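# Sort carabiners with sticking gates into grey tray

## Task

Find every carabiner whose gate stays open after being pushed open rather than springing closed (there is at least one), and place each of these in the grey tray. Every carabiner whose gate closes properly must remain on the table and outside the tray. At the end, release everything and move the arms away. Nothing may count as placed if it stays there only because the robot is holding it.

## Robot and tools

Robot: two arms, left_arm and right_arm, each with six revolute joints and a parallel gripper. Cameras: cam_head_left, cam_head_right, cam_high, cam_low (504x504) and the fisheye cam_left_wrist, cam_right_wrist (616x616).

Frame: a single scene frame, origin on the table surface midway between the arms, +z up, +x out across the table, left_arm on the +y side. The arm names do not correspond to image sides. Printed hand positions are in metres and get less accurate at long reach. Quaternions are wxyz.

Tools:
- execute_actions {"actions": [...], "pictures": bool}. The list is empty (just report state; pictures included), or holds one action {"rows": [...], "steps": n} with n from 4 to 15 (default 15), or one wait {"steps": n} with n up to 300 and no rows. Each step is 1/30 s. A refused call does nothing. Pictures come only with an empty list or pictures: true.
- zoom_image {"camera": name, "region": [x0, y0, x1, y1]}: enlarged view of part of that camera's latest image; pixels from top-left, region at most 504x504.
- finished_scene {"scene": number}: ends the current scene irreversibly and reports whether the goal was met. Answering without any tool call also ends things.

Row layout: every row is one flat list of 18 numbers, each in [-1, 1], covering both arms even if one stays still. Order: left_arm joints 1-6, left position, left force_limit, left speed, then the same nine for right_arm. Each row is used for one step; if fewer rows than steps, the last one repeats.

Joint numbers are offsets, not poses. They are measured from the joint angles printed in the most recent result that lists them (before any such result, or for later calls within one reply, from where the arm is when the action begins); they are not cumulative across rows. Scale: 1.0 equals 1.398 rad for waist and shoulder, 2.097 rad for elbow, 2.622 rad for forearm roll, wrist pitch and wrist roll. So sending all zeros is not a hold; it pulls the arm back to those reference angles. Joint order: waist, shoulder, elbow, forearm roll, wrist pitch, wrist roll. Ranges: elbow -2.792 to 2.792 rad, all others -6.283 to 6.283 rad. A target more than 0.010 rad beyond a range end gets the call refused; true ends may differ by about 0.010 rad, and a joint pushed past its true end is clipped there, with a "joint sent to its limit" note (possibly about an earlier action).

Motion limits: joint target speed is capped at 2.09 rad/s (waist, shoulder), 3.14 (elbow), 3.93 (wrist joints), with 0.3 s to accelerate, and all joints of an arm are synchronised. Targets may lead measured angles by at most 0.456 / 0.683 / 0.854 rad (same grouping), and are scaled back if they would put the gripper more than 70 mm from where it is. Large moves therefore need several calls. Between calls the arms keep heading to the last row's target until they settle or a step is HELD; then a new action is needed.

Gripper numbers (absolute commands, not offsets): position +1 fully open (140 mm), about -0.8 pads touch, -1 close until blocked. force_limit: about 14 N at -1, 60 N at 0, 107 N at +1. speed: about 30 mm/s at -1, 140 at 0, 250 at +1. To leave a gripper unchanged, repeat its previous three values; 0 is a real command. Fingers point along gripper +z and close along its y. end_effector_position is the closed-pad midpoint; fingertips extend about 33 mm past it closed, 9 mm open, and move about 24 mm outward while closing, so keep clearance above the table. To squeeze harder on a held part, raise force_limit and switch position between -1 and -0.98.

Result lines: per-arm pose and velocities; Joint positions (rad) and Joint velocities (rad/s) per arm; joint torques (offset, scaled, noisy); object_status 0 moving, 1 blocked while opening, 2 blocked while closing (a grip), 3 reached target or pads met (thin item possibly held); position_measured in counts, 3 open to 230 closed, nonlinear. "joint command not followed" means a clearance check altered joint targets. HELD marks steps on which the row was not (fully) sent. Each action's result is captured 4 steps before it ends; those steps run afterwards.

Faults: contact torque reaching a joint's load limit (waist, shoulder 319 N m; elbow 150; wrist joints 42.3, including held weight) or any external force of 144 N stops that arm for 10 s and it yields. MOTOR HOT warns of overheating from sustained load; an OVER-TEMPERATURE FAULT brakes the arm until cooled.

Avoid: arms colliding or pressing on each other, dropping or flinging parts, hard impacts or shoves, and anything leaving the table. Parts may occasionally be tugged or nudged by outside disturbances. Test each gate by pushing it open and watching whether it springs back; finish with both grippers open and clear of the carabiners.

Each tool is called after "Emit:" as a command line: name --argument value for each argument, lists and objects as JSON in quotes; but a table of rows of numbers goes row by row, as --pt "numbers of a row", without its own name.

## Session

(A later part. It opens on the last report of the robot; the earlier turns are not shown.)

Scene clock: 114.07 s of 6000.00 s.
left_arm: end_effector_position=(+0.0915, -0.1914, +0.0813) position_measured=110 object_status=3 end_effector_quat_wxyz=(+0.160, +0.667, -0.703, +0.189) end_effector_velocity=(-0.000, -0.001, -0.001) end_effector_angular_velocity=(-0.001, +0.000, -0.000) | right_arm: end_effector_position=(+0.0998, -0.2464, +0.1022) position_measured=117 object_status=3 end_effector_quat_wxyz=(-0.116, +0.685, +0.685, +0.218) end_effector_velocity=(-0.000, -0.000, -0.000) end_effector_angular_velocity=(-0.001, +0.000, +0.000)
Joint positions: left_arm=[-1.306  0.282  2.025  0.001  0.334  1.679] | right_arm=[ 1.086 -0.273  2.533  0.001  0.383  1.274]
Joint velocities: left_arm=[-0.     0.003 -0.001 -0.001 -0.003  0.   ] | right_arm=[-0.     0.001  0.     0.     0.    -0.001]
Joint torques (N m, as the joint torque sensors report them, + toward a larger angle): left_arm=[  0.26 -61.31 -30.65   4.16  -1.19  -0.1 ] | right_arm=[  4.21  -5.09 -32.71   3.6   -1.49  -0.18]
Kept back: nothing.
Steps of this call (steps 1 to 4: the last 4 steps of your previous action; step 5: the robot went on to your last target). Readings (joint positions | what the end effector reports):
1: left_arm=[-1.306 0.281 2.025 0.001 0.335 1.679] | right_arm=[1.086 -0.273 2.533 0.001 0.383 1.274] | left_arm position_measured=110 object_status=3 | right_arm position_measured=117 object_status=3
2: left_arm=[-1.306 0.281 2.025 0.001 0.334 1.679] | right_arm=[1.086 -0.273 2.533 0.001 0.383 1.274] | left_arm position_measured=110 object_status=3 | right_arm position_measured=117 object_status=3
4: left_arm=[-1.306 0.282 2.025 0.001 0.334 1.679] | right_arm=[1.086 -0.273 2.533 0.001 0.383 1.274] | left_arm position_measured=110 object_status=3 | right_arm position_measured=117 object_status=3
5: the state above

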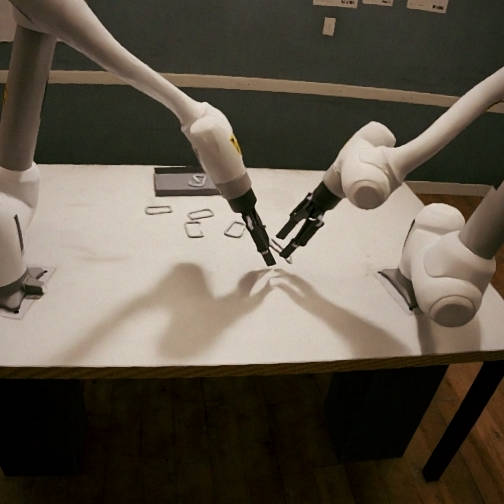

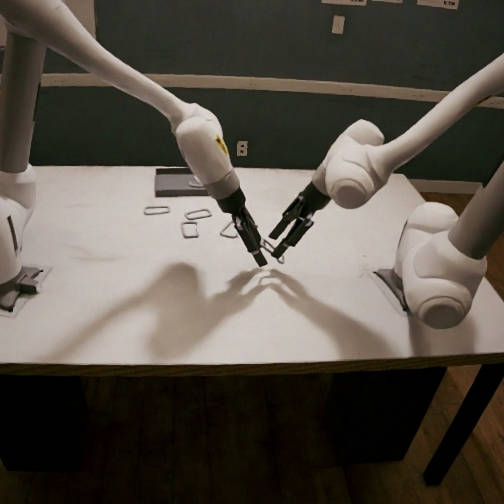

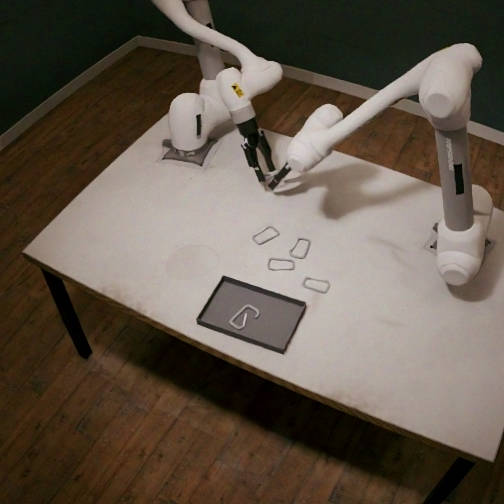

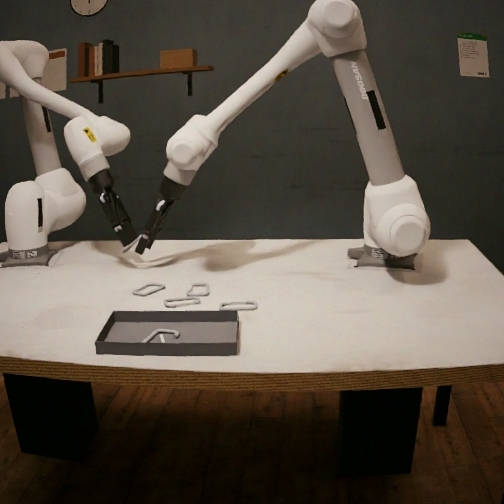

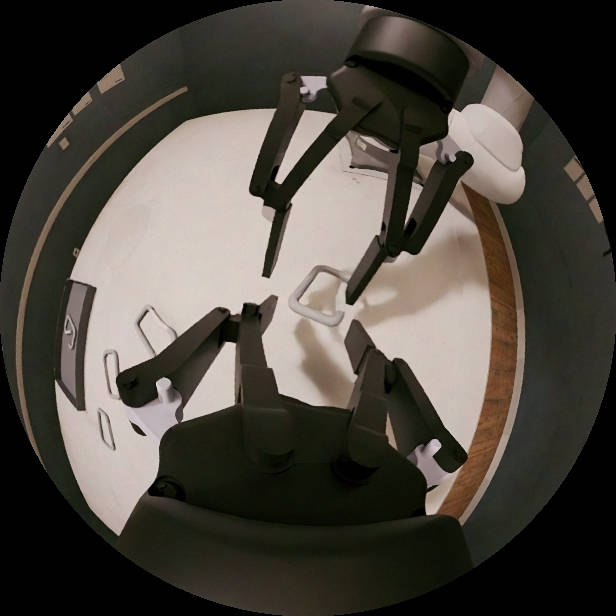

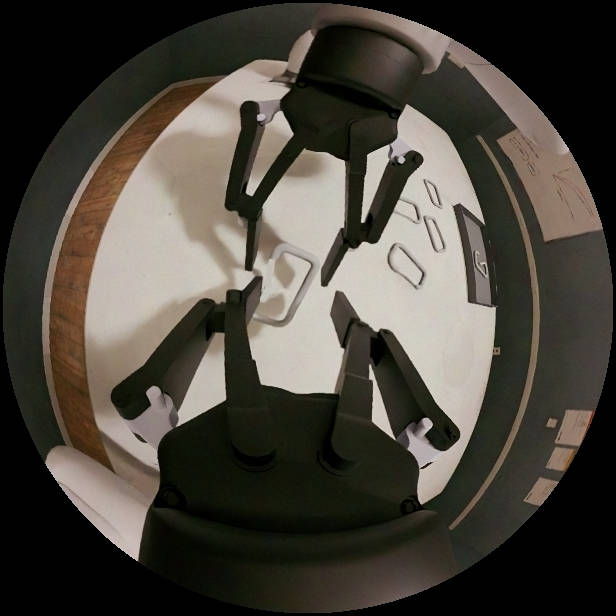

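Emit:
execute_actions --actions '[{"rows":[[0,0,0,0,0,0,-1,-0.3,0.2,0,0,0,0,0,0,0.1,-0.3,0.3]],"steps":15}]'

Emit:
execute_actions --actions '[{"steps":8}]' --pictures true

Scene clock: 114.70 s of 6000.00 s.
left_arm: end_effector_position=(+0.0914, -0.1915, +0.0813) position_measured=192 object_status=0 end_effector_quat_wxyz=(+0.160, +0.667, -0.703, +0.189) end_effector_velocity=(-0.000, -0.000, +0.002) end_effector_angular_velocity=(-0.003, +0.000, -0.000) | right_arm: end_effector_position=(+0.0998, -0.2464, +0.1022) position_measured=117 object_status=3 end_effector_quat_wxyz=(-0.116, +0.685, +0.685, +0.218) end_effector_velocity=(-0.000, +0.000, -0.000) end_effector_angular_velocity=(-0.000, -0.000, +0.000)
Joint positions: left_arm=[-1.306  0.282  2.025  0.001  0.334  1.679] | right_arm=[ 1.086 -0.273  2.533  0.001  0.383  1.274]
Joint velocities: left_arm=[-0.    -0.003 -0.    -0.001  0.     0.   ] | right_arm=[ 0.     0.001 -0.001 -0.    -0.     0.   ]
Joint torques (N m, as the joint torque sensors report them, + toward a larger angle): left_arm=[ -0.25 -56.4  -30.44   4.19  -0.9    0.02] | right_arm=[  3.27  -6.23 -32.46   3.34  -1.28  -0.38]
Steps of this call (steps 1 to 8: the robot went on to your last target; steps 9 to 19: the first 11 steps of this action). Readings (joint positions | what the end effector reports):
9: left_arm=[-1.306 0.282 2.025 0.001 0.334 1.679] | right_arm=[1.086 -0.273 2.533 0.001 0.383 1.274] | left_arm position_measured=110 object_status=0 | right_arm position_measured=117 object_status=3
10: left_arm=[-1.306 0.282 2.025 0.001 0.334 1.679] | right_arm=[1.086 -0.273 2.533 0.001 0.383 1.274] | left_arm position_measured=113 object_status=0 | right_arm position_measured=117 object_status=3
12: left_arm=[-1.306 0.282 2.025 0.001 0.334 1.679] | right_arm=[1.086 -0.273 2.533 0.001 0.383 1.274] | left_arm position_measured=130 object_status=0 | right_arm position_measured=117 object_status=3
16: left_arm=[-1.306 0.282 2.025 0.001 0.334 1.679] | right_arm=[1.086 -0.273 2.533 0.001 0.383 1.274] | left_arm position_measured=165 object_status=0 | right_arm position_measured=117 object_status=3
19: the state above

Scene clock: 114.97 s of 6000.00 s.
left_arm: end_effector_position=(+0.0914, -0.1915, +0.0813) position_measured=232 object_status=0 end_effector_quat_wxyz=(+0.160, +0.667, -0.703, +0.189) end_effector_velocity=(-0.001, -0.000, +0.001) end_effector_angular_velocity=(-0.001, -0.001, -0.002) | right_arm: end_effector_position=(+0.0998, -0.2464, +0.1022) position_measured=117 object_status=3 end_effector_quat_wxyz=(-0.116, +0.685, +0.685, +0.218) end_effector_velocity=(+0.000, +0.000, +0.000) end_effector_angular_velocity=(+0.001, -0.001, +0.000)
Joint positions: left_arm=[-1.306  0.282  2.025  0.001  0.334  1.679] | right_arm=[ 1.086 -0.273  2.533  0.001  0.383  1.274]
Joint velocities: left_arm=[-0.002 -0.001  0.     0.001  0.    -0.   ] | right_arm=[ 0.    -0.001  0.    -0.    -0.001  0.   ]
Joint torques (N m, as the joint torque sensors report them, + toward a larger angle): left_arm=[ -0.85 -59.44 -30.19   4.12  -0.97   0.03] | right_arm=[  3.77  -5.03 -31.69   3.51  -1.34  -0.19]
Kept back: nothing.
Steps of this call (steps 1 to 4: the last 4 steps of your previous action; steps 5 to 8: the robot went on to your last target). Readings (joint positions | what the end effector reports):
1: left_arm=[-1.306 0.282 2.025 0.001 0.334 1.679] | right_arm=[1.086 -0.273 2.533 0.001 0.383 1.274] | left_arm position_measured=200 object_status=0 | right_arm position_measured=117 object_status=3
2: left_arm=[-1.306 0.282 2.025 0.001 0.334 1.679] | right_arm=[1.086 -0.273 2.533 0.001 0.383 1.274] | left_arm position_measured=209 object_status=0 | right_arm position_measured=117 object_status=3
4: left_arm=[-1.306 0.282 2.025 0.001 0.334 1.679] | right_arm=[1.086 -0.273 2.533 0.001 0.383 1.274] | left_arm position_measured=227 object_status=0 | right_arm position_measured=117 object_status=3
8: the state above

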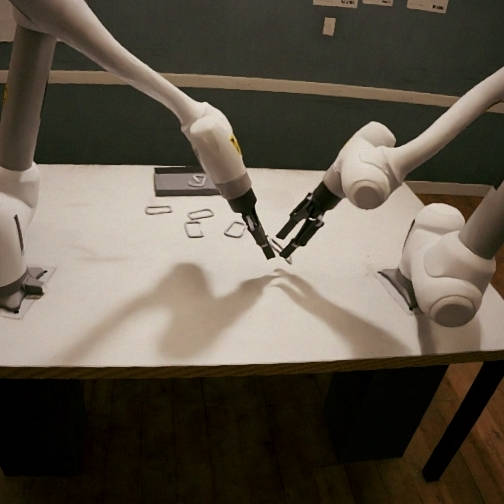

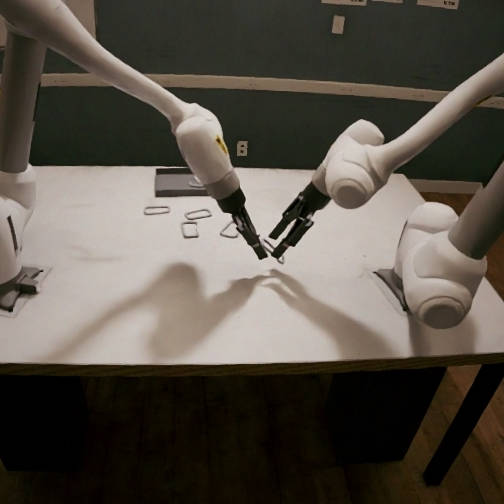

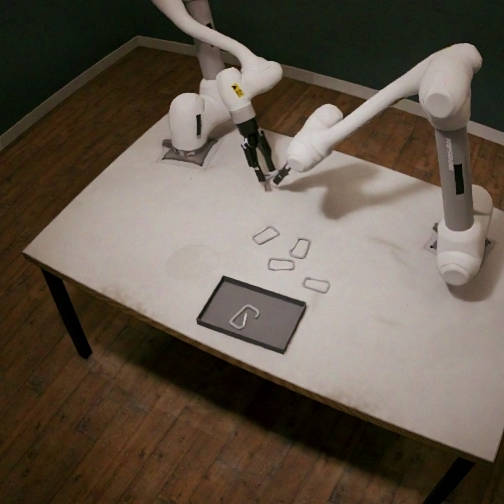

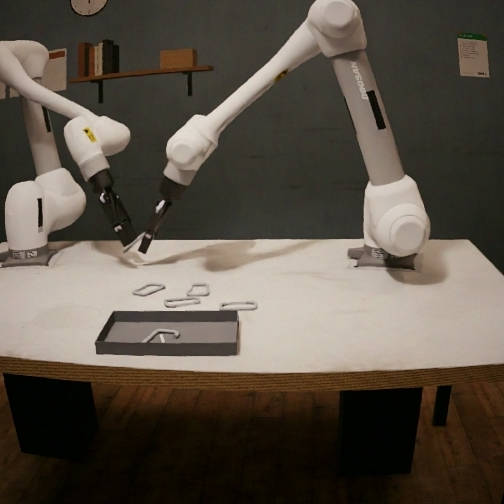

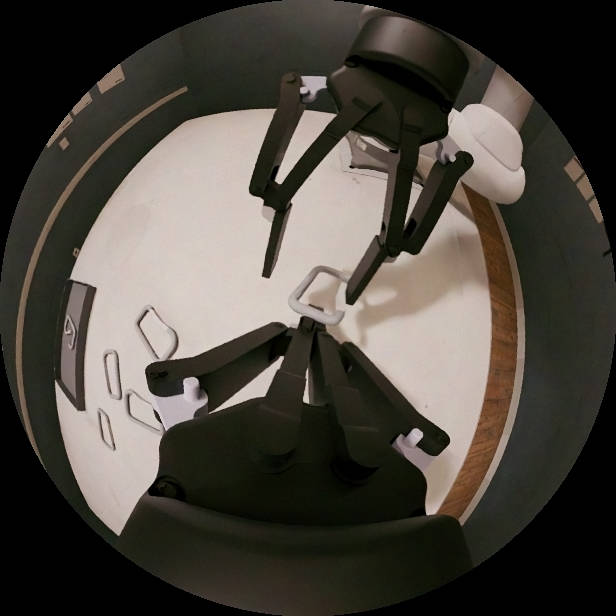

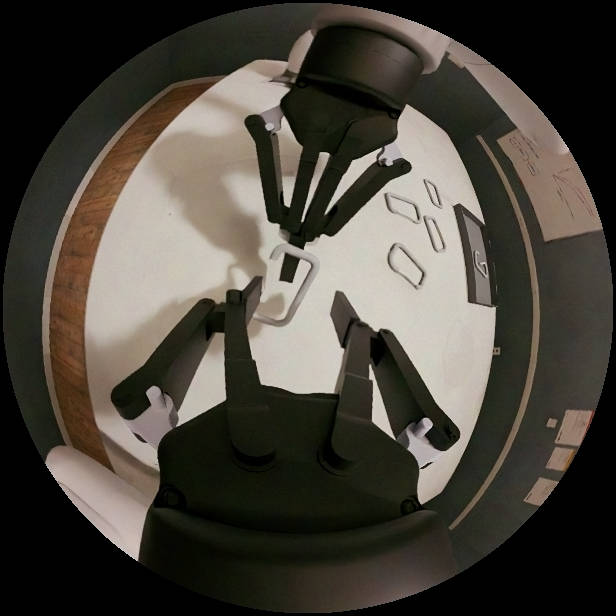

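Emit:
execute_actions --actions '[{"rows":[[0,0,0,0,0,0,0.15,-0.3,1,0,0,0,0,0,0,0.1,-0.3,0.3],[0,0,0,0,0,0,0.15,-0.3,1,0,0,0,0,0,0,0.1,-0.3,0.3],[0,0,0,0,0,0,0.15,-0.3,1,0,0,0,0,0,0,0.1,-0.3,0.3],[0,0,0,0,0,0,0.15,-0.3,1,0,0,0,0,0,0,0.1,-0.3,0.3],[0,0,0,0,0,0,0.15,-0.3,1,0,0,0,0,0,0,0.1,-0.3,0.3],[0,0,0,0,0,0,0.15,-0.3,1,0,0,0,0,0,0,0.1,-0.3,0.3],[0,0,0,0,0,0,0.15,-0.3,1,0,0,0,0,0,0,0.1,-0.3,0.3],[0,-0.01,-0.012,0,0.015,0,0.15,-0.3,1,0,0,0,0,0,0,0.1,-0.3,0.3]],"steps":15}]'

Emit:
execute_actions --actions '[{"steps":8}]' --pictures true

Scene clock: 115.70 s of 6000.00 s.
left_arm: end_effector_position=(+0.0917, -0.1959, +0.0944) position_measured=114 object_status=0 end_effector_quat_wxyz=(+0.160, +0.667, -0.703, +0.190) end_effector_velocity=(+0.002, -0.031, +0.105) end_effector_angular_velocity=(-0.000, -0.000, -0.000) | right_arm: end_effector_position=(+0.0998, -0.2464, +0.1022) position_measured=117 object_status=3 end_effector_quat_wxyz=(-0.116, +0.685, +0.685, +0.218) end_effector_velocity=(+0.000, +0.000, -0.000) end_effector_angular_velocity=(-0.001, +0.000, +0.000)
Joint positions: left_arm=[-1.306  0.272  2.007  0.001  0.36   1.679] | right_arm=[ 1.086 -0.273  2.533  0.001  0.383  1.274]
Joint velocities: left_arm=[-0.    -0.08  -0.135  0.001  0.215 -0.   ] | right_arm=[-0.     0.001 -0.     0.     0.    -0.   ]
Joint torques (N m, as the joint torque sensors report them, + toward a larger angle): left_arm=[ -0.93 -42.77 -19.97   3.1   -0.51  -0.08] | right_arm=[  1.61  -6.46 -32.29   3.46  -1.23  -0.28]
Steps of this call (steps 1 to 11: the robot went on to your last target; steps 12 to 22: the first 11 steps of this action). Readings (joint positions | what the end effector reports):
12: left_arm=[-1.306 0.282 2.025 0.001 0.334 1.679] | right_arm=[1.086 -0.273 2.533 0.001 0.383 1.274] | left_arm position_measured=232 object_status=0 | right_arm position_measured=117 object_status=3
13: left_arm=[-1.306 0.282 2.025 0.001 0.334 1.679] | right_arm=[1.086 -0.273 2.533 0.001 0.383 1.274] | left_arm position_measured=232 object_status=0 | right_arm position_measured=117 object_status=3
15: left_arm=[-1.306 0.282 2.025 0.001 0.334 1.679] | right_arm=[1.086 -0.273 2.533 0.001 0.383 1.274] | left_arm position_measured=209 object_status=0 | right_arm position_measured=117 object_status=3
19: left_arm=[-1.306 0.282 2.025 0.001 0.334 1.679] | right_arm=[1.086 -0.273 2.533 0.001 0.383 1.274] | left_arm position_measured=155 object_status=0 | right_arm position_measured=117 object_status=3
22: the state above

Scene clock: 115.97 s of 6000.00 s.
left_arm: end_effector_position=(+0.0918, -0.1974, +0.1000) position_measured=110 object_status=3 end_effector_quat_wxyz=(+0.160, +0.667, -0.703, +0.189) end_effector_velocity=(-0.002, -0.001, +0.002) end_effector_angular_velocity=(-0.001, -0.001, -0.004) | right_arm: end_effector_position=(+0.0998, -0.2464, +0.1022) position_measured=117 object_status=3 end_effector_quat_wxyz=(-0.116, +0.685, +0.685, +0.218) end_effector_velocity=(+0.000, +0.000, +0.001) end_effector_angular_velocity=(+0.002, -0.001, +0.000)
Joint positions: left_arm=[-1.306  0.268  2.     0.001  0.373  1.679] | right_arm=[ 1.086 -0.273  2.533  0.001  0.383  1.274]
Joint velocities: left_arm=[-0.002 -0.002 -0.002  0.001  0.003  0.001] | right_arm=[ 0.    -0.002 -0.    -0.    -0.     0.   ]
Joint torques (N m, as the joint torque sensors report them, + toward a larger angle): left_arm=[ -0.07 -61.31 -32.87   4.31  -1.08   0.  ] | right_arm=[  3.28  -5.76 -32.27   3.7   -1.21  -0.32]
Kept back: nothing.
Steps of this call (steps 1 to 4: the last 4 steps of your previous action; steps 5 to 8: the robot went on to your last target). Readings (joint positions | what the end effector reports):
1: left_arm=[-1.306 0.270 2.004 0.001 0.366 1.679] | right_arm=[1.086 -0.273 2.533 0.001 0.383 1.274] | left_arm position_measured=110 object_status=0 | right_arm position_measured=117 object_status=3
2: left_arm=[-1.306 0.269 2.002 0.001 0.369 1.679] | right_arm=[1.086 -0.273 2.533 0.001 0.383 1.274] | left_arm position_measured=110 object_status=0 | right_arm position_measured=117 object_status=3
4: left_arm=[-1.306 0.268 2.001 0.001 0.371 1.679] | right_arm=[1.086 -0.273 2.533 0.001 0.383 1.274] | left_arm position_measured=110 object_status=0 | right_arm position_measured=117 object_status=3
8: the state above

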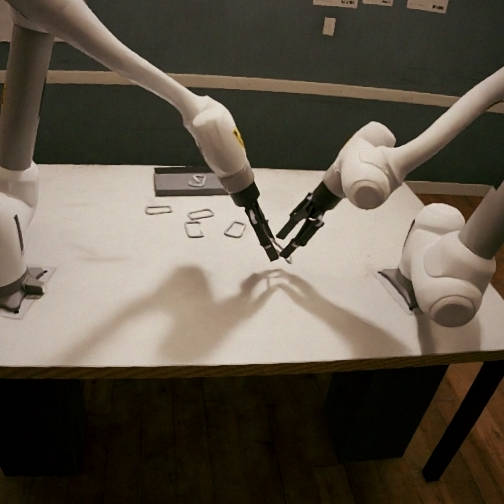

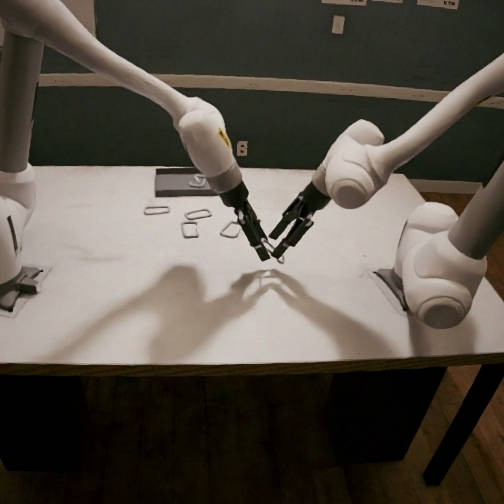

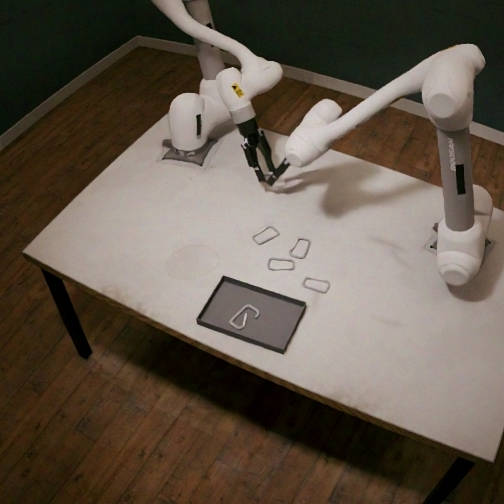

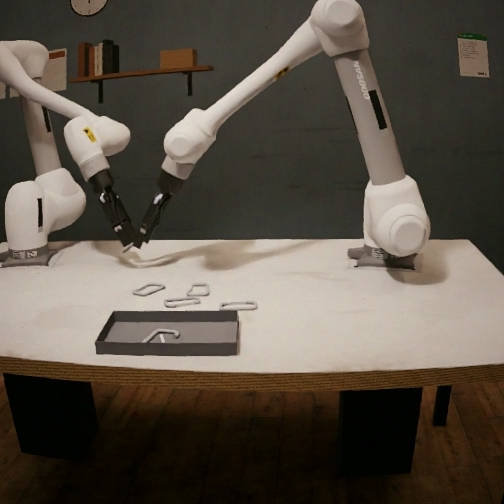

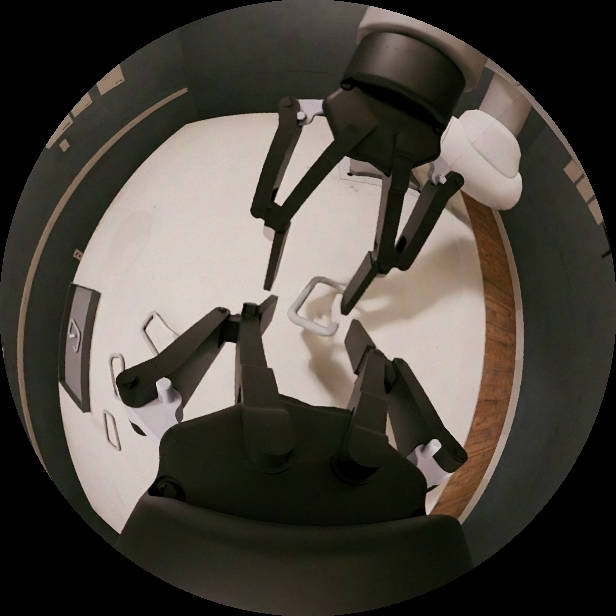

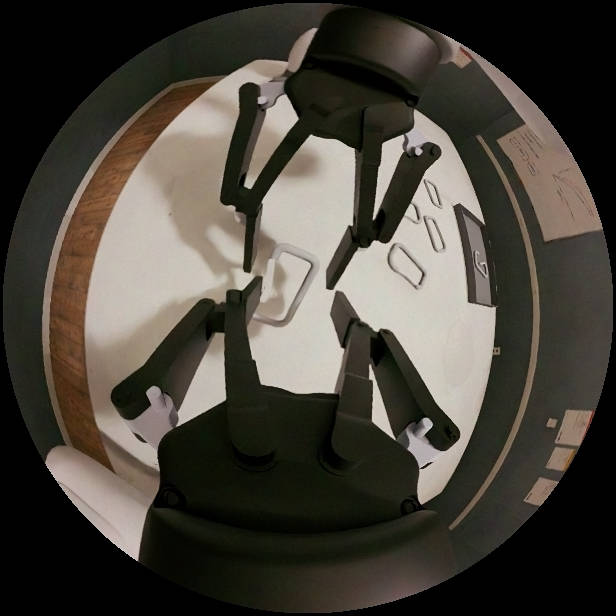

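Emit:
execute_actions --actions '[{"rows":[[0,0,0,0,0,0,-1,-0.3,0.4,0,0,0,0,0,0,0.1,-0.3,0.3]],"steps":15}]'

Emit:
execute_actions --actions '[{"steps":8}]' --pictures true

Scene clock: 116.60 s of 6000.00 s.
left_arm: end_effector_position=(+0.0918, -0.1974, +0.1000) position_measured=160 object_status=0 end_effector_quat_wxyz=(+0.160, +0.667, -0.703, +0.189) end_effector_velocity=(+0.000, +0.000, -0.000) end_effector_angular_velocity=(+0.000, +0.000, +0.001) | right_arm: end_effector_position=(+0.0998, -0.2464, +0.1022) position_measured=117 object_status=3 end_effector_quat_wxyz=(-0.116, +0.685, +0.685, +0.218) end_effector_velocity=(+0.000, -0.000, -0.001) end_effector_angular_velocity=(-0.002, +0.000, +0.000)
Joint positions: left_arm=[-1.306  0.268  2.     0.001  0.373  1.679] | right_arm=[ 1.086 -0.273  2.533  0.001  0.383  1.274]
Joint velocities: left_arm=[ 0.001 -0.     0.    -0.     0.     0.   ] | right_arm=[-0.     0.001  0.001  0.    -0.    -0.001]
Joint torques (N m, as the joint torque sensors report them, + toward a larger angle): left_arm=[ -3.36 -57.34 -31.67   3.78  -1.38   0.03] | right_arm=[  1.44  -6.38 -36.5    3.14  -2.97  -0.32]
Steps of this call (steps 1 to 8: the robot went on to your last target; steps 9 to 19: the first 11 steps of this action). Readings (joint positions | what the end effector reports):
9: left_arm=[-1.306 0.268 2.000 0.001 0.373 1.679] | right_arm=[1.086 -0.273 2.533 0.001 0.383 1.274] | left_arm position_measured=110 object_status=0 | right_arm position_measured=117 object_status=3
10: left_arm=[-1.306 0.268 2.000 0.001 0.373 1.679] | right_arm=[1.086 -0.273 2.533 0.001 0.383 1.274] | left_arm position_measured=113 object_status=0 | right_arm position_measured=117 object_status=3
12: left_arm=[-1.306 0.268 2.000 0.001 0.373 1.679] | right_arm=[1.086 -0.273 2.533 0.001 0.383 1.274] | left_arm position_measured=133 object_status=0 | right_arm position_measured=117 object_status=3
16: left_arm=[-1.306 0.268 2.000 0.001 0.373 1.679] | right_arm=[1.086 -0.273 2.533 0.001 0.383 1.274] | left_arm position_measured=160 object_status=0 | right_arm position_measured=117 object_status=3
19: the state above

Scene clock: 116.87 s of 6000.00 s.
left_arm: end_effector_position=(+0.0918, -0.1974, +0.1000) position_measured=160 object_status=2 end_effector_quat_wxyz=(+0.160, +0.667, -0.703, +0.189) end_effector_velocity=(+0.000, +0.000, +0.001) end_effector_angular_velocity=(-0.001, +0.001, +0.002) | right_arm: end_effector_position=(+0.0998, -0.2464, +0.1022) position_measured=117 object_status=3 end_effector_quat_wxyz=(-0.116, +0.685, +0.685, +0.218) end_effector_velocity=(+0.000, +0.000, +0.000) end_effector_angular_velocity=(+0.001, -0.001, +0.001)
Joint positions: left_arm=[-1.306  0.268  2.     0.001  0.373  1.679] | right_arm=[ 1.086 -0.273  2.533  0.001  0.383  1.274]
Joint velocities: left_arm=[ 0.001 -0.001  0.    -0.001  0.    -0.001] | right_arm=[-0.    -0.001  0.    -0.    -0.001 -0.001]
Joint torques (N m, as the joint torque sensors report them, + toward a larger angle): left_arm=[ -3.02 -57.5  -31.98   3.73  -1.48  -0.06] | right_arm=[  3.47  -7.03 -36.62   3.27  -2.84   0.11]
Kept back: nothing.
Steps of this call (steps 1 to 4: the last 4 steps of your previous action; steps 5 to 8: the robot went on to your last target). Readings (joint positions | what the end effector reports):
1: left_arm=[-1.306 0.268 2.000 0.001 0.373 1.679] | right_arm=[1.086 -0.273 2.533 0.001 0.383 1.274] | left_arm position_measured=160 object_status=0 | right_arm position_measured=117 object_status=3
2: left_arm=[-1.306 0.268 2.000 0.001 0.373 1.679] | right_arm=[1.086 -0.273 2.533 0.001 0.383 1.274] | left_arm position_measured=160 object_status=0 | right_arm position_measured=117 object_status=3
4: left_arm=[-1.306 0.268 2.000 0.001 0.373 1.679] | right_arm=[1.086 -0.273 2.533 0.001 0.383 1.274] | left_arm position_measured=160 object_status=2 | right_arm position_measured=117 object_status=3
8: the state above

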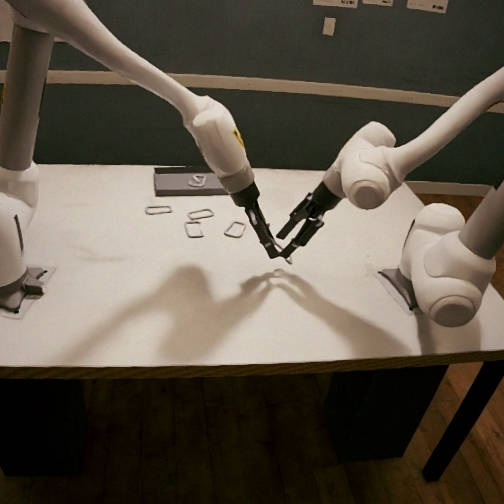

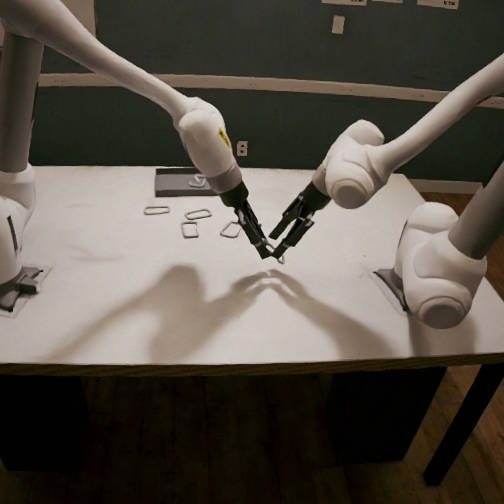

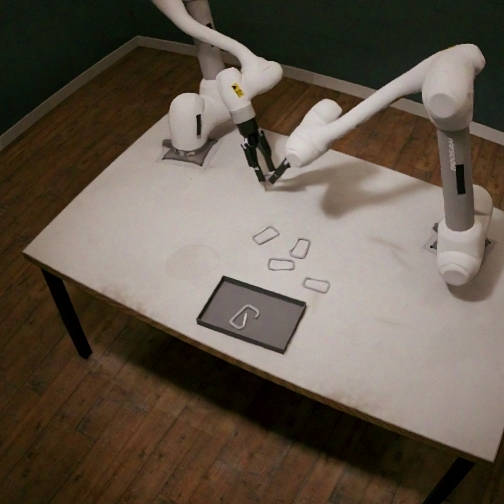

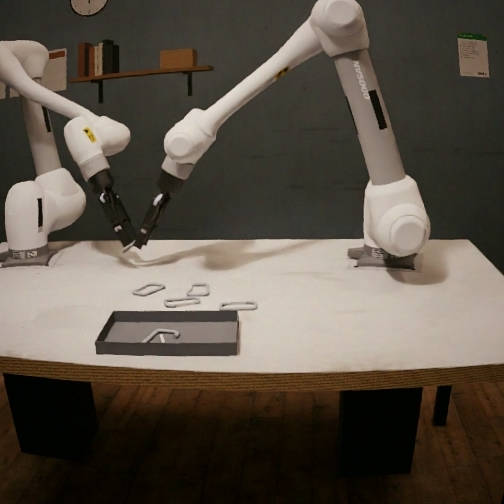

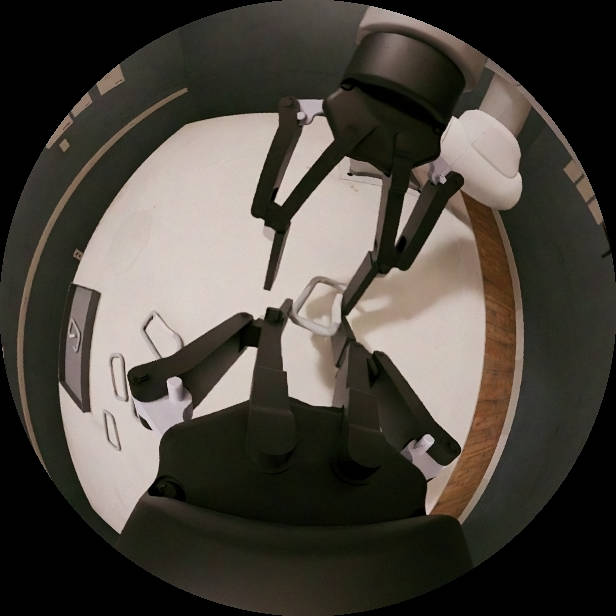

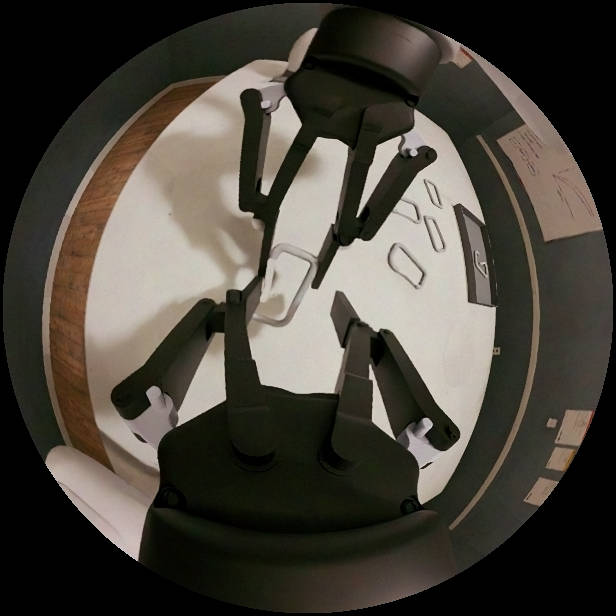

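Emit:
execute_actions --actions '[{"rows":[[0,0,0,0,0,0,-1,-0.3,0.4,0,-0.02,-0.003,0,0.013,0,0.1,-0.3,0.3],[0,0,0,0,0,0,-1,-0.3,0.4,0,-0.035,-0.005,0,0.023,0,0.1,-0.3,0.3],[0,0,0,0,0,0,-1,-0.3,0.4,0,-0.054,-0.007,0,0.035,0,0.1,-0.3,0.3]],"steps":15}]'

Emit:
execute_actions --actions '[{"steps":6}]' --pictures true

Scene clock: 117.43 s of 6000.00 s.
left_arm: end_effector_position=(+0.0918, -0.1974, +0.1000) position_measured=160 object_status=2 end_effector_quat_wxyz=(+0.160, +0.667, -0.703, +0.189) end_effector_velocity=(-0.001, -0.000, +0.001) end_effector_angular_velocity=(-0.002, -0.001, -0.002) | right_arm: end_effector_position=(+0.0955, -0.2603, +0.1275) position_measured=117 object_status=3 end_effector_quat_wxyz=(-0.116, +0.685, +0.685, +0.217) end_effector_velocity=(-0.001, -0.004, +0.005) end_effector_angular_velocity=(-0.003, +0.002, -0.001)
Joint positions: left_arm=[-1.306  0.268  2.     0.001  0.373  1.679] | right_arm=[ 1.086 -0.348  2.519  0.001  0.473  1.274]
Joint velocities: left_arm=[-0.001 -0.002 -0.    -0.     0.     0.001] | right_arm=[-0.    -0.016 -0.004  0.001  0.023  0.001]
Joint torques (N m, as the joint torque sensors report them, + toward a larger angle): left_arm=[  0.4  -58.51 -31.15   4.17  -1.16   0.06] | right_arm=[  3.94   3.13 -34.4    3.62  -1.32  -0.44]
Steps of this call (steps 1 to 6: the robot went on to your last target; steps 7 to 17: the first 11 steps of this action). Readings (joint positions | what the end effector reports):
7: left_arm=[-1.306 0.268 2.000 0.001 0.373 1.679] | right_arm=[1.086 -0.273 2.533 0.001 0.383 1.274] | left_arm position_measured=160 object_status=2 | right_arm position_measured=117 object_status=3
8: left_arm=[-1.306 0.268 2.000 0.001 0.373 1.679] | right_arm=[1.086 -0.276 2.533 0.001 0.386 1.274] | left_arm position_measured=160 object_status=2 | right_arm position_measured=117 object_status=3
10: left_arm=[-1.306 0.268 2.000 0.001 0.373 1.679] | right_arm=[1.086 -0.299 2.528 0.001 0.415 1.274] | left_arm position_measured=160 object_status=2 | right_arm position_measured=117 object_status=3
14: left_arm=[-1.306 0.268 2.000 0.001 0.373 1.679] | right_arm=[1.086 -0.343 2.520 0.001 0.466 1.274] | left_arm position_measured=160 object_status=2 | right_arm position_measured=117 object_status=3
17: the state above

Scene clock: 117.63 s of 6000.00 s.
left_arm: end_effector_position=(+0.0918, -0.1974, +0.1000) position_measured=160 object_status=2 end_effector_quat_wxyz=(+0.160, +0.667, -0.703, +0.189) end_effector_velocity=(-0.001, -0.000, -0.000) end_effector_angular_velocity=(+0.000, -0.001, -0.003) | right_arm: end_effector_position=(+0.0955, -0.2605, +0.1279) position_measured=117 object_status=3 end_effector_quat_wxyz=(-0.116, +0.685, +0.685, +0.217) end_effector_velocity=(-0.000, -0.000, +0.001) end_effector_angular_velocity=(+0.001, -0.001, +0.000)
Joint positions: left_arm=[-1.306  0.268  2.     0.001  0.373  1.679] | right_arm=[ 1.086 -0.349  2.518  0.001  0.474  1.274]
Joint velocities: left_arm=[-0.002  0.     0.     0.001  0.    -0.   ] | right_arm=[ 0.    -0.002 -0.001 -0.     0.002 -0.   ]
Joint torques (N m, as the joint torque sensors report them, + toward a larger angle): left_arm=[ -0.21 -59.75 -31.81   4.15  -1.23   0.04] | right_arm=[  5.21   2.17 -34.3    3.71  -1.31  -0.45]
Kept back: nothing.
Steps of this call (steps 1 to 4: the last 4 steps of your previous action; steps 5 to 6: the robot went on to your last target). Readings (joint positions | what the end effector reports):
1: left_arm=[-1.306 0.268 2.000 0.001 0.373 1.679] | right_arm=[1.086 -0.348 2.519 0.001 0.473 1.274] | left_arm position_measured=160 object_status=2 | right_arm position_measured=117 object_status=3
2: left_arm=[-1.306 0.268 2.000 0.001 0.373 1.679] | right_arm=[1.086 -0.348 2.519 0.001 0.474 1.274] | left_arm position_measured=160 object_status=2 | right_arm position_measured=117 object_status=3
4: left_arm=[-1.306 0.268 2.000 0.001 0.373 1.679] | right_arm=[1.086 -0.349 2.518 0.001 0.474 1.274] | left_arm position_measured=160 object_status=2 | right_arm position_measured=117 object_status=3
6: the state above

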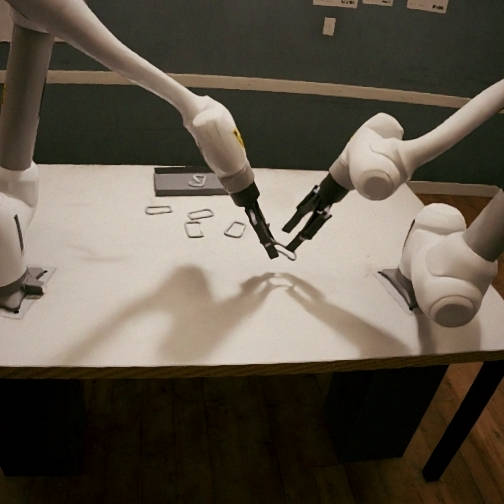

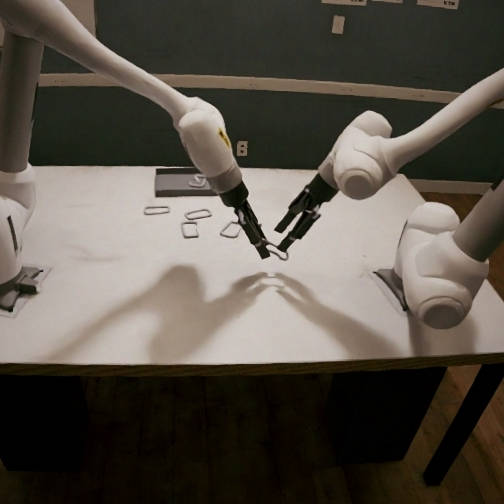

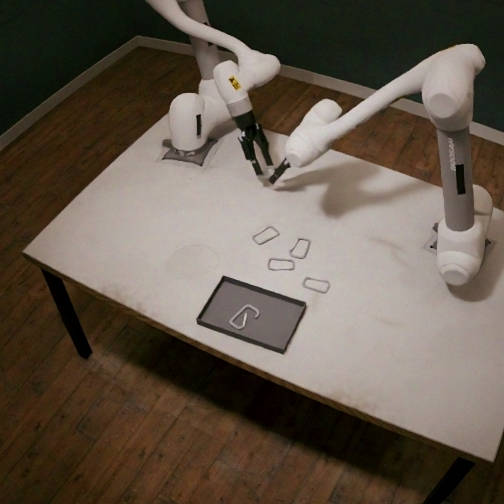

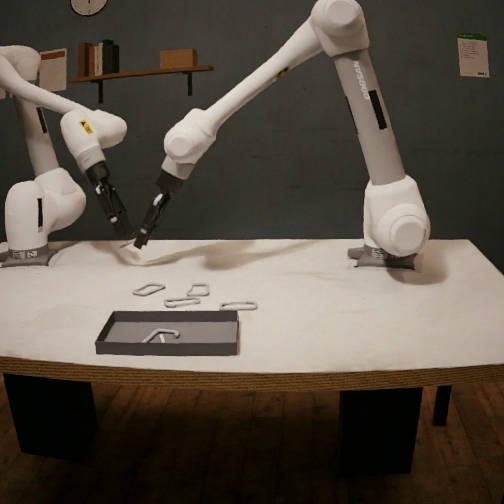

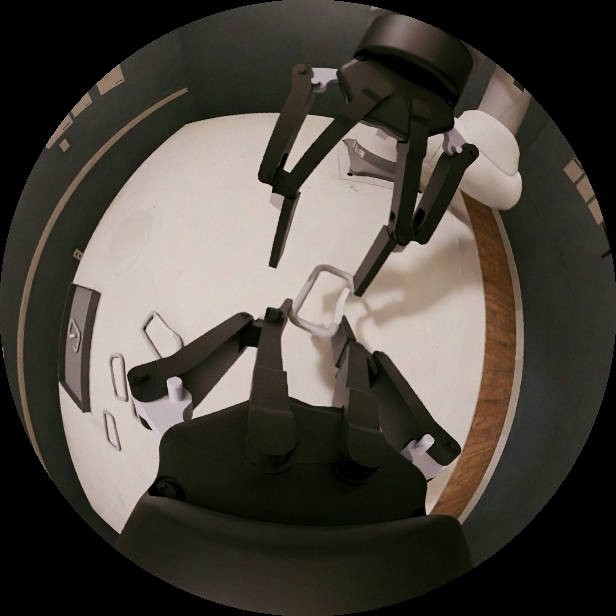

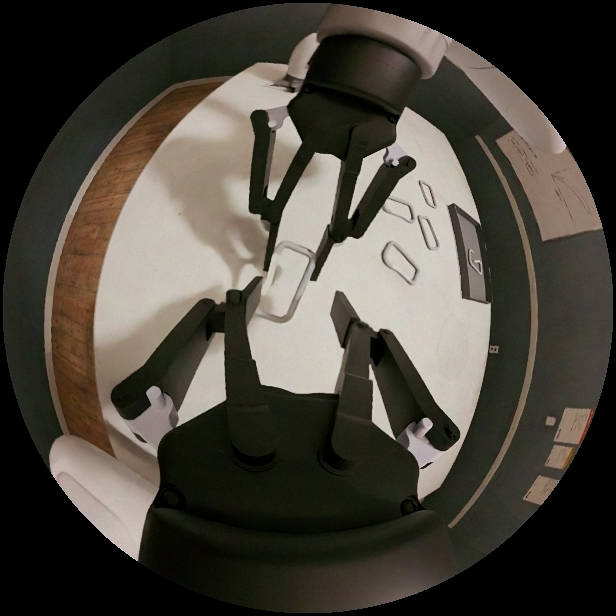

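Emit:
execute_actions --actions '[{"rows":[[0,0.0426,0.0158,0,-0.035,0,-1,-0.3,0.4,-0.1,-0.06,-0.008,0,0.04,0,0.1,-0.3,0.3]],"steps":14}]'

Emit:
execute_actions --actions '[{"rows":[[0,0,0,0,0,0,0.1,-0.3,0.6,0,0,0,0,0,0,0.1,-0.3,0.3]],"steps":15}]' --pictures true

Scene clock: 118.17 s of 6000.00 s.
left_arm: end_effector_position=(+0.0918, -0.1974, +0.0517) position_measured=160 object_status=2 end_effector_quat_wxyz=(+0.160, +0.667, -0.703, +0.189) end_effector_velocity=(-0.001, +0.001, -0.009) end_effector_angular_velocity=(-0.002, -0.001, -0.002) | right_arm: end_effector_position=(+0.1413, -0.2938, +0.1550) position_measured=117 object_status=3 end_effector_quat_wxyz=(-0.100, +0.731, +0.637, +0.223) end_effector_velocity=(+0.018, -0.017, +0.011) end_effector_angular_velocity=(-0.004, +0.003, -0.063)
Joint positions: left_arm=[-1.306  0.326  2.032  0.001  0.283  1.679] | right_arm=[ 0.949 -0.431  2.502  0.001  0.577  1.274]
Joint velocities: left_arm=[-0.001  0.011  0.009  0.    -0.021  0.001] | right_arm=[-0.062 -0.036 -0.006  0.001  0.047  0.   ]
Joint torques (N m, as the joint torque sensors report them, + toward a larger angle): left_arm=[ -0.44 -66.08 -30.82   4.03  -0.9    0.07] | right_arm=[  8.74  13.74 -34.15   3.71  -1.23  -0.44]
Steps of this call (steps 1 to 6: the robot went on to your last target; steps 7 to 16: the first 10 steps of this action). Readings (joint positions | what the end effector reports):
7: left_arm=[-1.306 0.268 2.000 0.001 0.373 1.679] | right_arm=[1.086 -0.349 2.518 0.001 0.474 1.274] | left_arm position_measured=160 object_status=2 | right_arm position_measured=117 object_status=3
8: left_arm=[-1.306 0.271 2.001 0.001 0.368 1.679] | right_arm=[1.082 -0.351 2.518 0.001 0.477 1.274] | left_arm position_measured=160 object_status=2 | right_arm position_measured=117 object_status=3
10: left_arm=[-1.306 0.297 2.016 0.001 0.328 1.679] | right_arm=[1.053 -0.369 2.514 0.001 0.500 1.274] | left_arm position_measured=160 object_status=2 | right_arm position_measured=117 object_status=3
14: left_arm=[-1.306 0.325 2.032 0.001 0.285 1.679] | right_arm=[0.962 -0.423 2.504 0.001 0.567 1.274] | left_arm position_measured=160 object_status=2 | right_arm position_measured=117 object_status=3
16: the state above

Scene clock: 118.67 s of 6000.00 s.
left_arm: end_effector_position=(+0.0918, -0.1974, +0.0510) position_measured=117 object_status=0 end_effector_quat_wxyz=(+0.160, +0.667, -0.703, +0.189) end_effector_velocity=(-0.000, -0.000, +0.000) end_effector_angular_velocity=(+0.000, +0.000, +0.000) | right_arm: end_effector_position=(+0.1419, -0.2945, +0.1553) position_measured=117 object_status=3 end_effector_quat_wxyz=(-0.100, +0.732, +0.636, +0.223) end_effector_velocity=(+0.000, +0.000, +0.001) end_effector_angular_velocity=(+0.002, -0.001, +0.000)
Joint positions: left_arm=[-1.306  0.327  2.033  0.001  0.281  1.679] | right_arm=[ 0.946 -0.433  2.502  0.001  0.579  1.274]
Joint velocities: left_arm=[-0.001 -0.    -0.     0.     0.    -0.001] | right_arm=[-0.    -0.001 -0.     0.    -0.    -0.001]
Joint torques (N m, as the joint torque sensors report them, + toward a larger angle): left_arm=[ -0.63 -62.05 -28.89   4.02  -0.97  -0.05] | right_arm=[  3.68   4.57 -36.64   3.94  -1.53   0.08]
Steps of this call (steps 1 to 4: the last 4 steps of your previous action; steps 5 to 15: the first 11 steps of this action, its rows measured from where the robot was after step 4). Readings (joint positions | what the end effector reports):
4: left_arm=[-1.306 0.327 2.033 0.001 0.281 1.679] | right_arm=[0.946 -0.432 2.502 0.001 0.579 1.274] | left_arm position_measured=160 object_status=2 | right_arm position_measured=117 object_status=3
5: left_arm=[-1.306 0.327 2.033 0.001 0.281 1.679] | right_arm=[0.946 -0.433 2.502 0.001 0.579 1.274] | left_arm position_measured=160 object_status=0 | right_arm position_measured=117 object_status=3
6: left_arm=[-1.306 0.327 2.033 0.001 0.281 1.679] | right_arm=[0.946 -0.433 2.502 0.001 0.579 1.274] | left_arm position_measured=160 object_status=0 | right_arm position_measured=117 object_status=3
8: left_arm=[-1.306 0.327 2.033 0.001 0.281 1.679] | right_arm=[0.946 -0.433 2.502 0.001 0.579 1.274] | left_arm position_measured=138 object_status=0 | right_arm position_measured=117 object_status=3
12: left_arm=[-1.306 0.327 2.033 0.001 0.281 1.679] | right_arm=[0.946 -0.433 2.502 0.001 0.579 1.274] | left_arm position_measured=117 object_status=0 | right_arm position_measured=117 object_status=3
15: the state above

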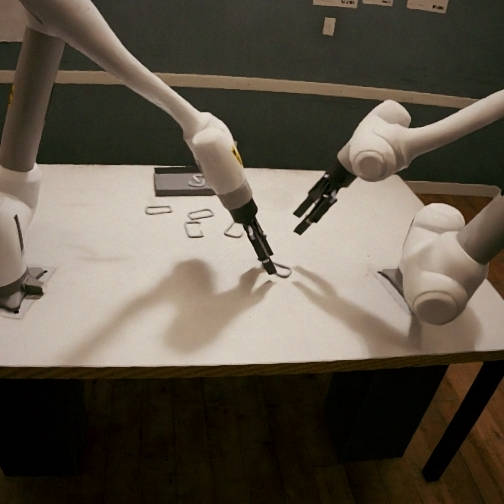

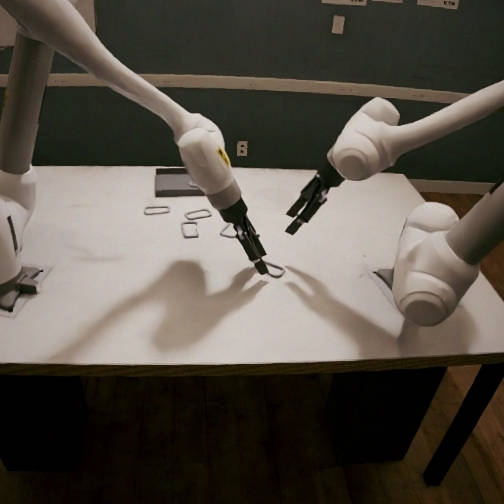

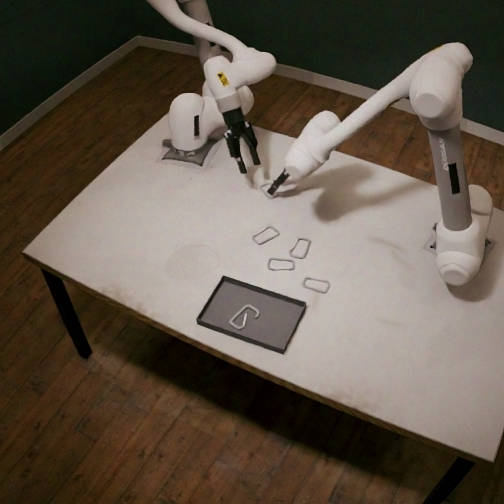

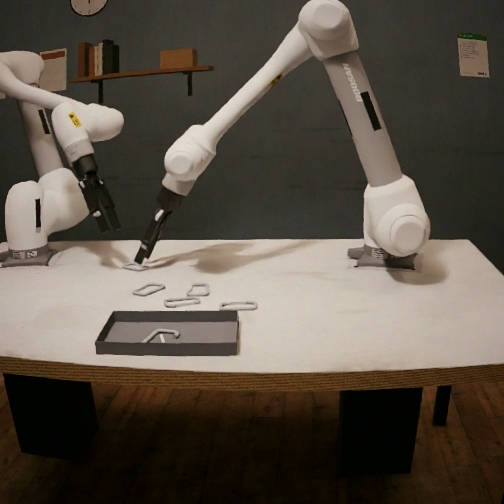

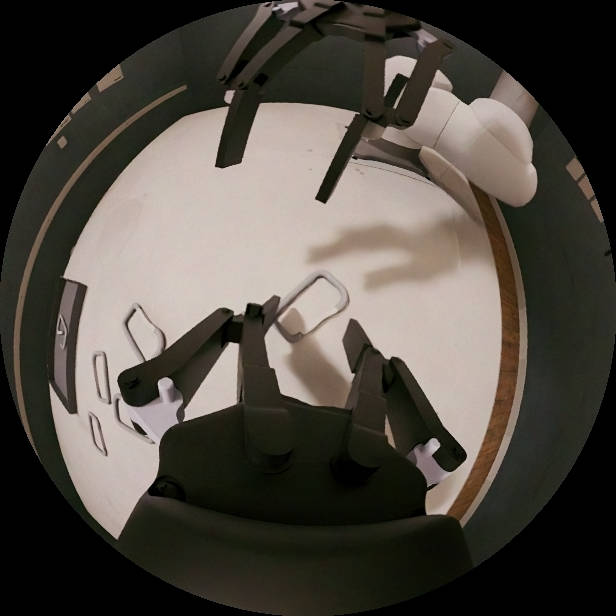

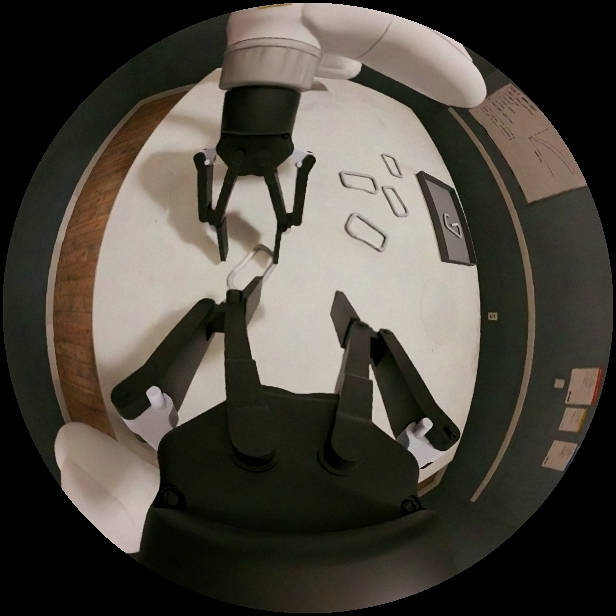

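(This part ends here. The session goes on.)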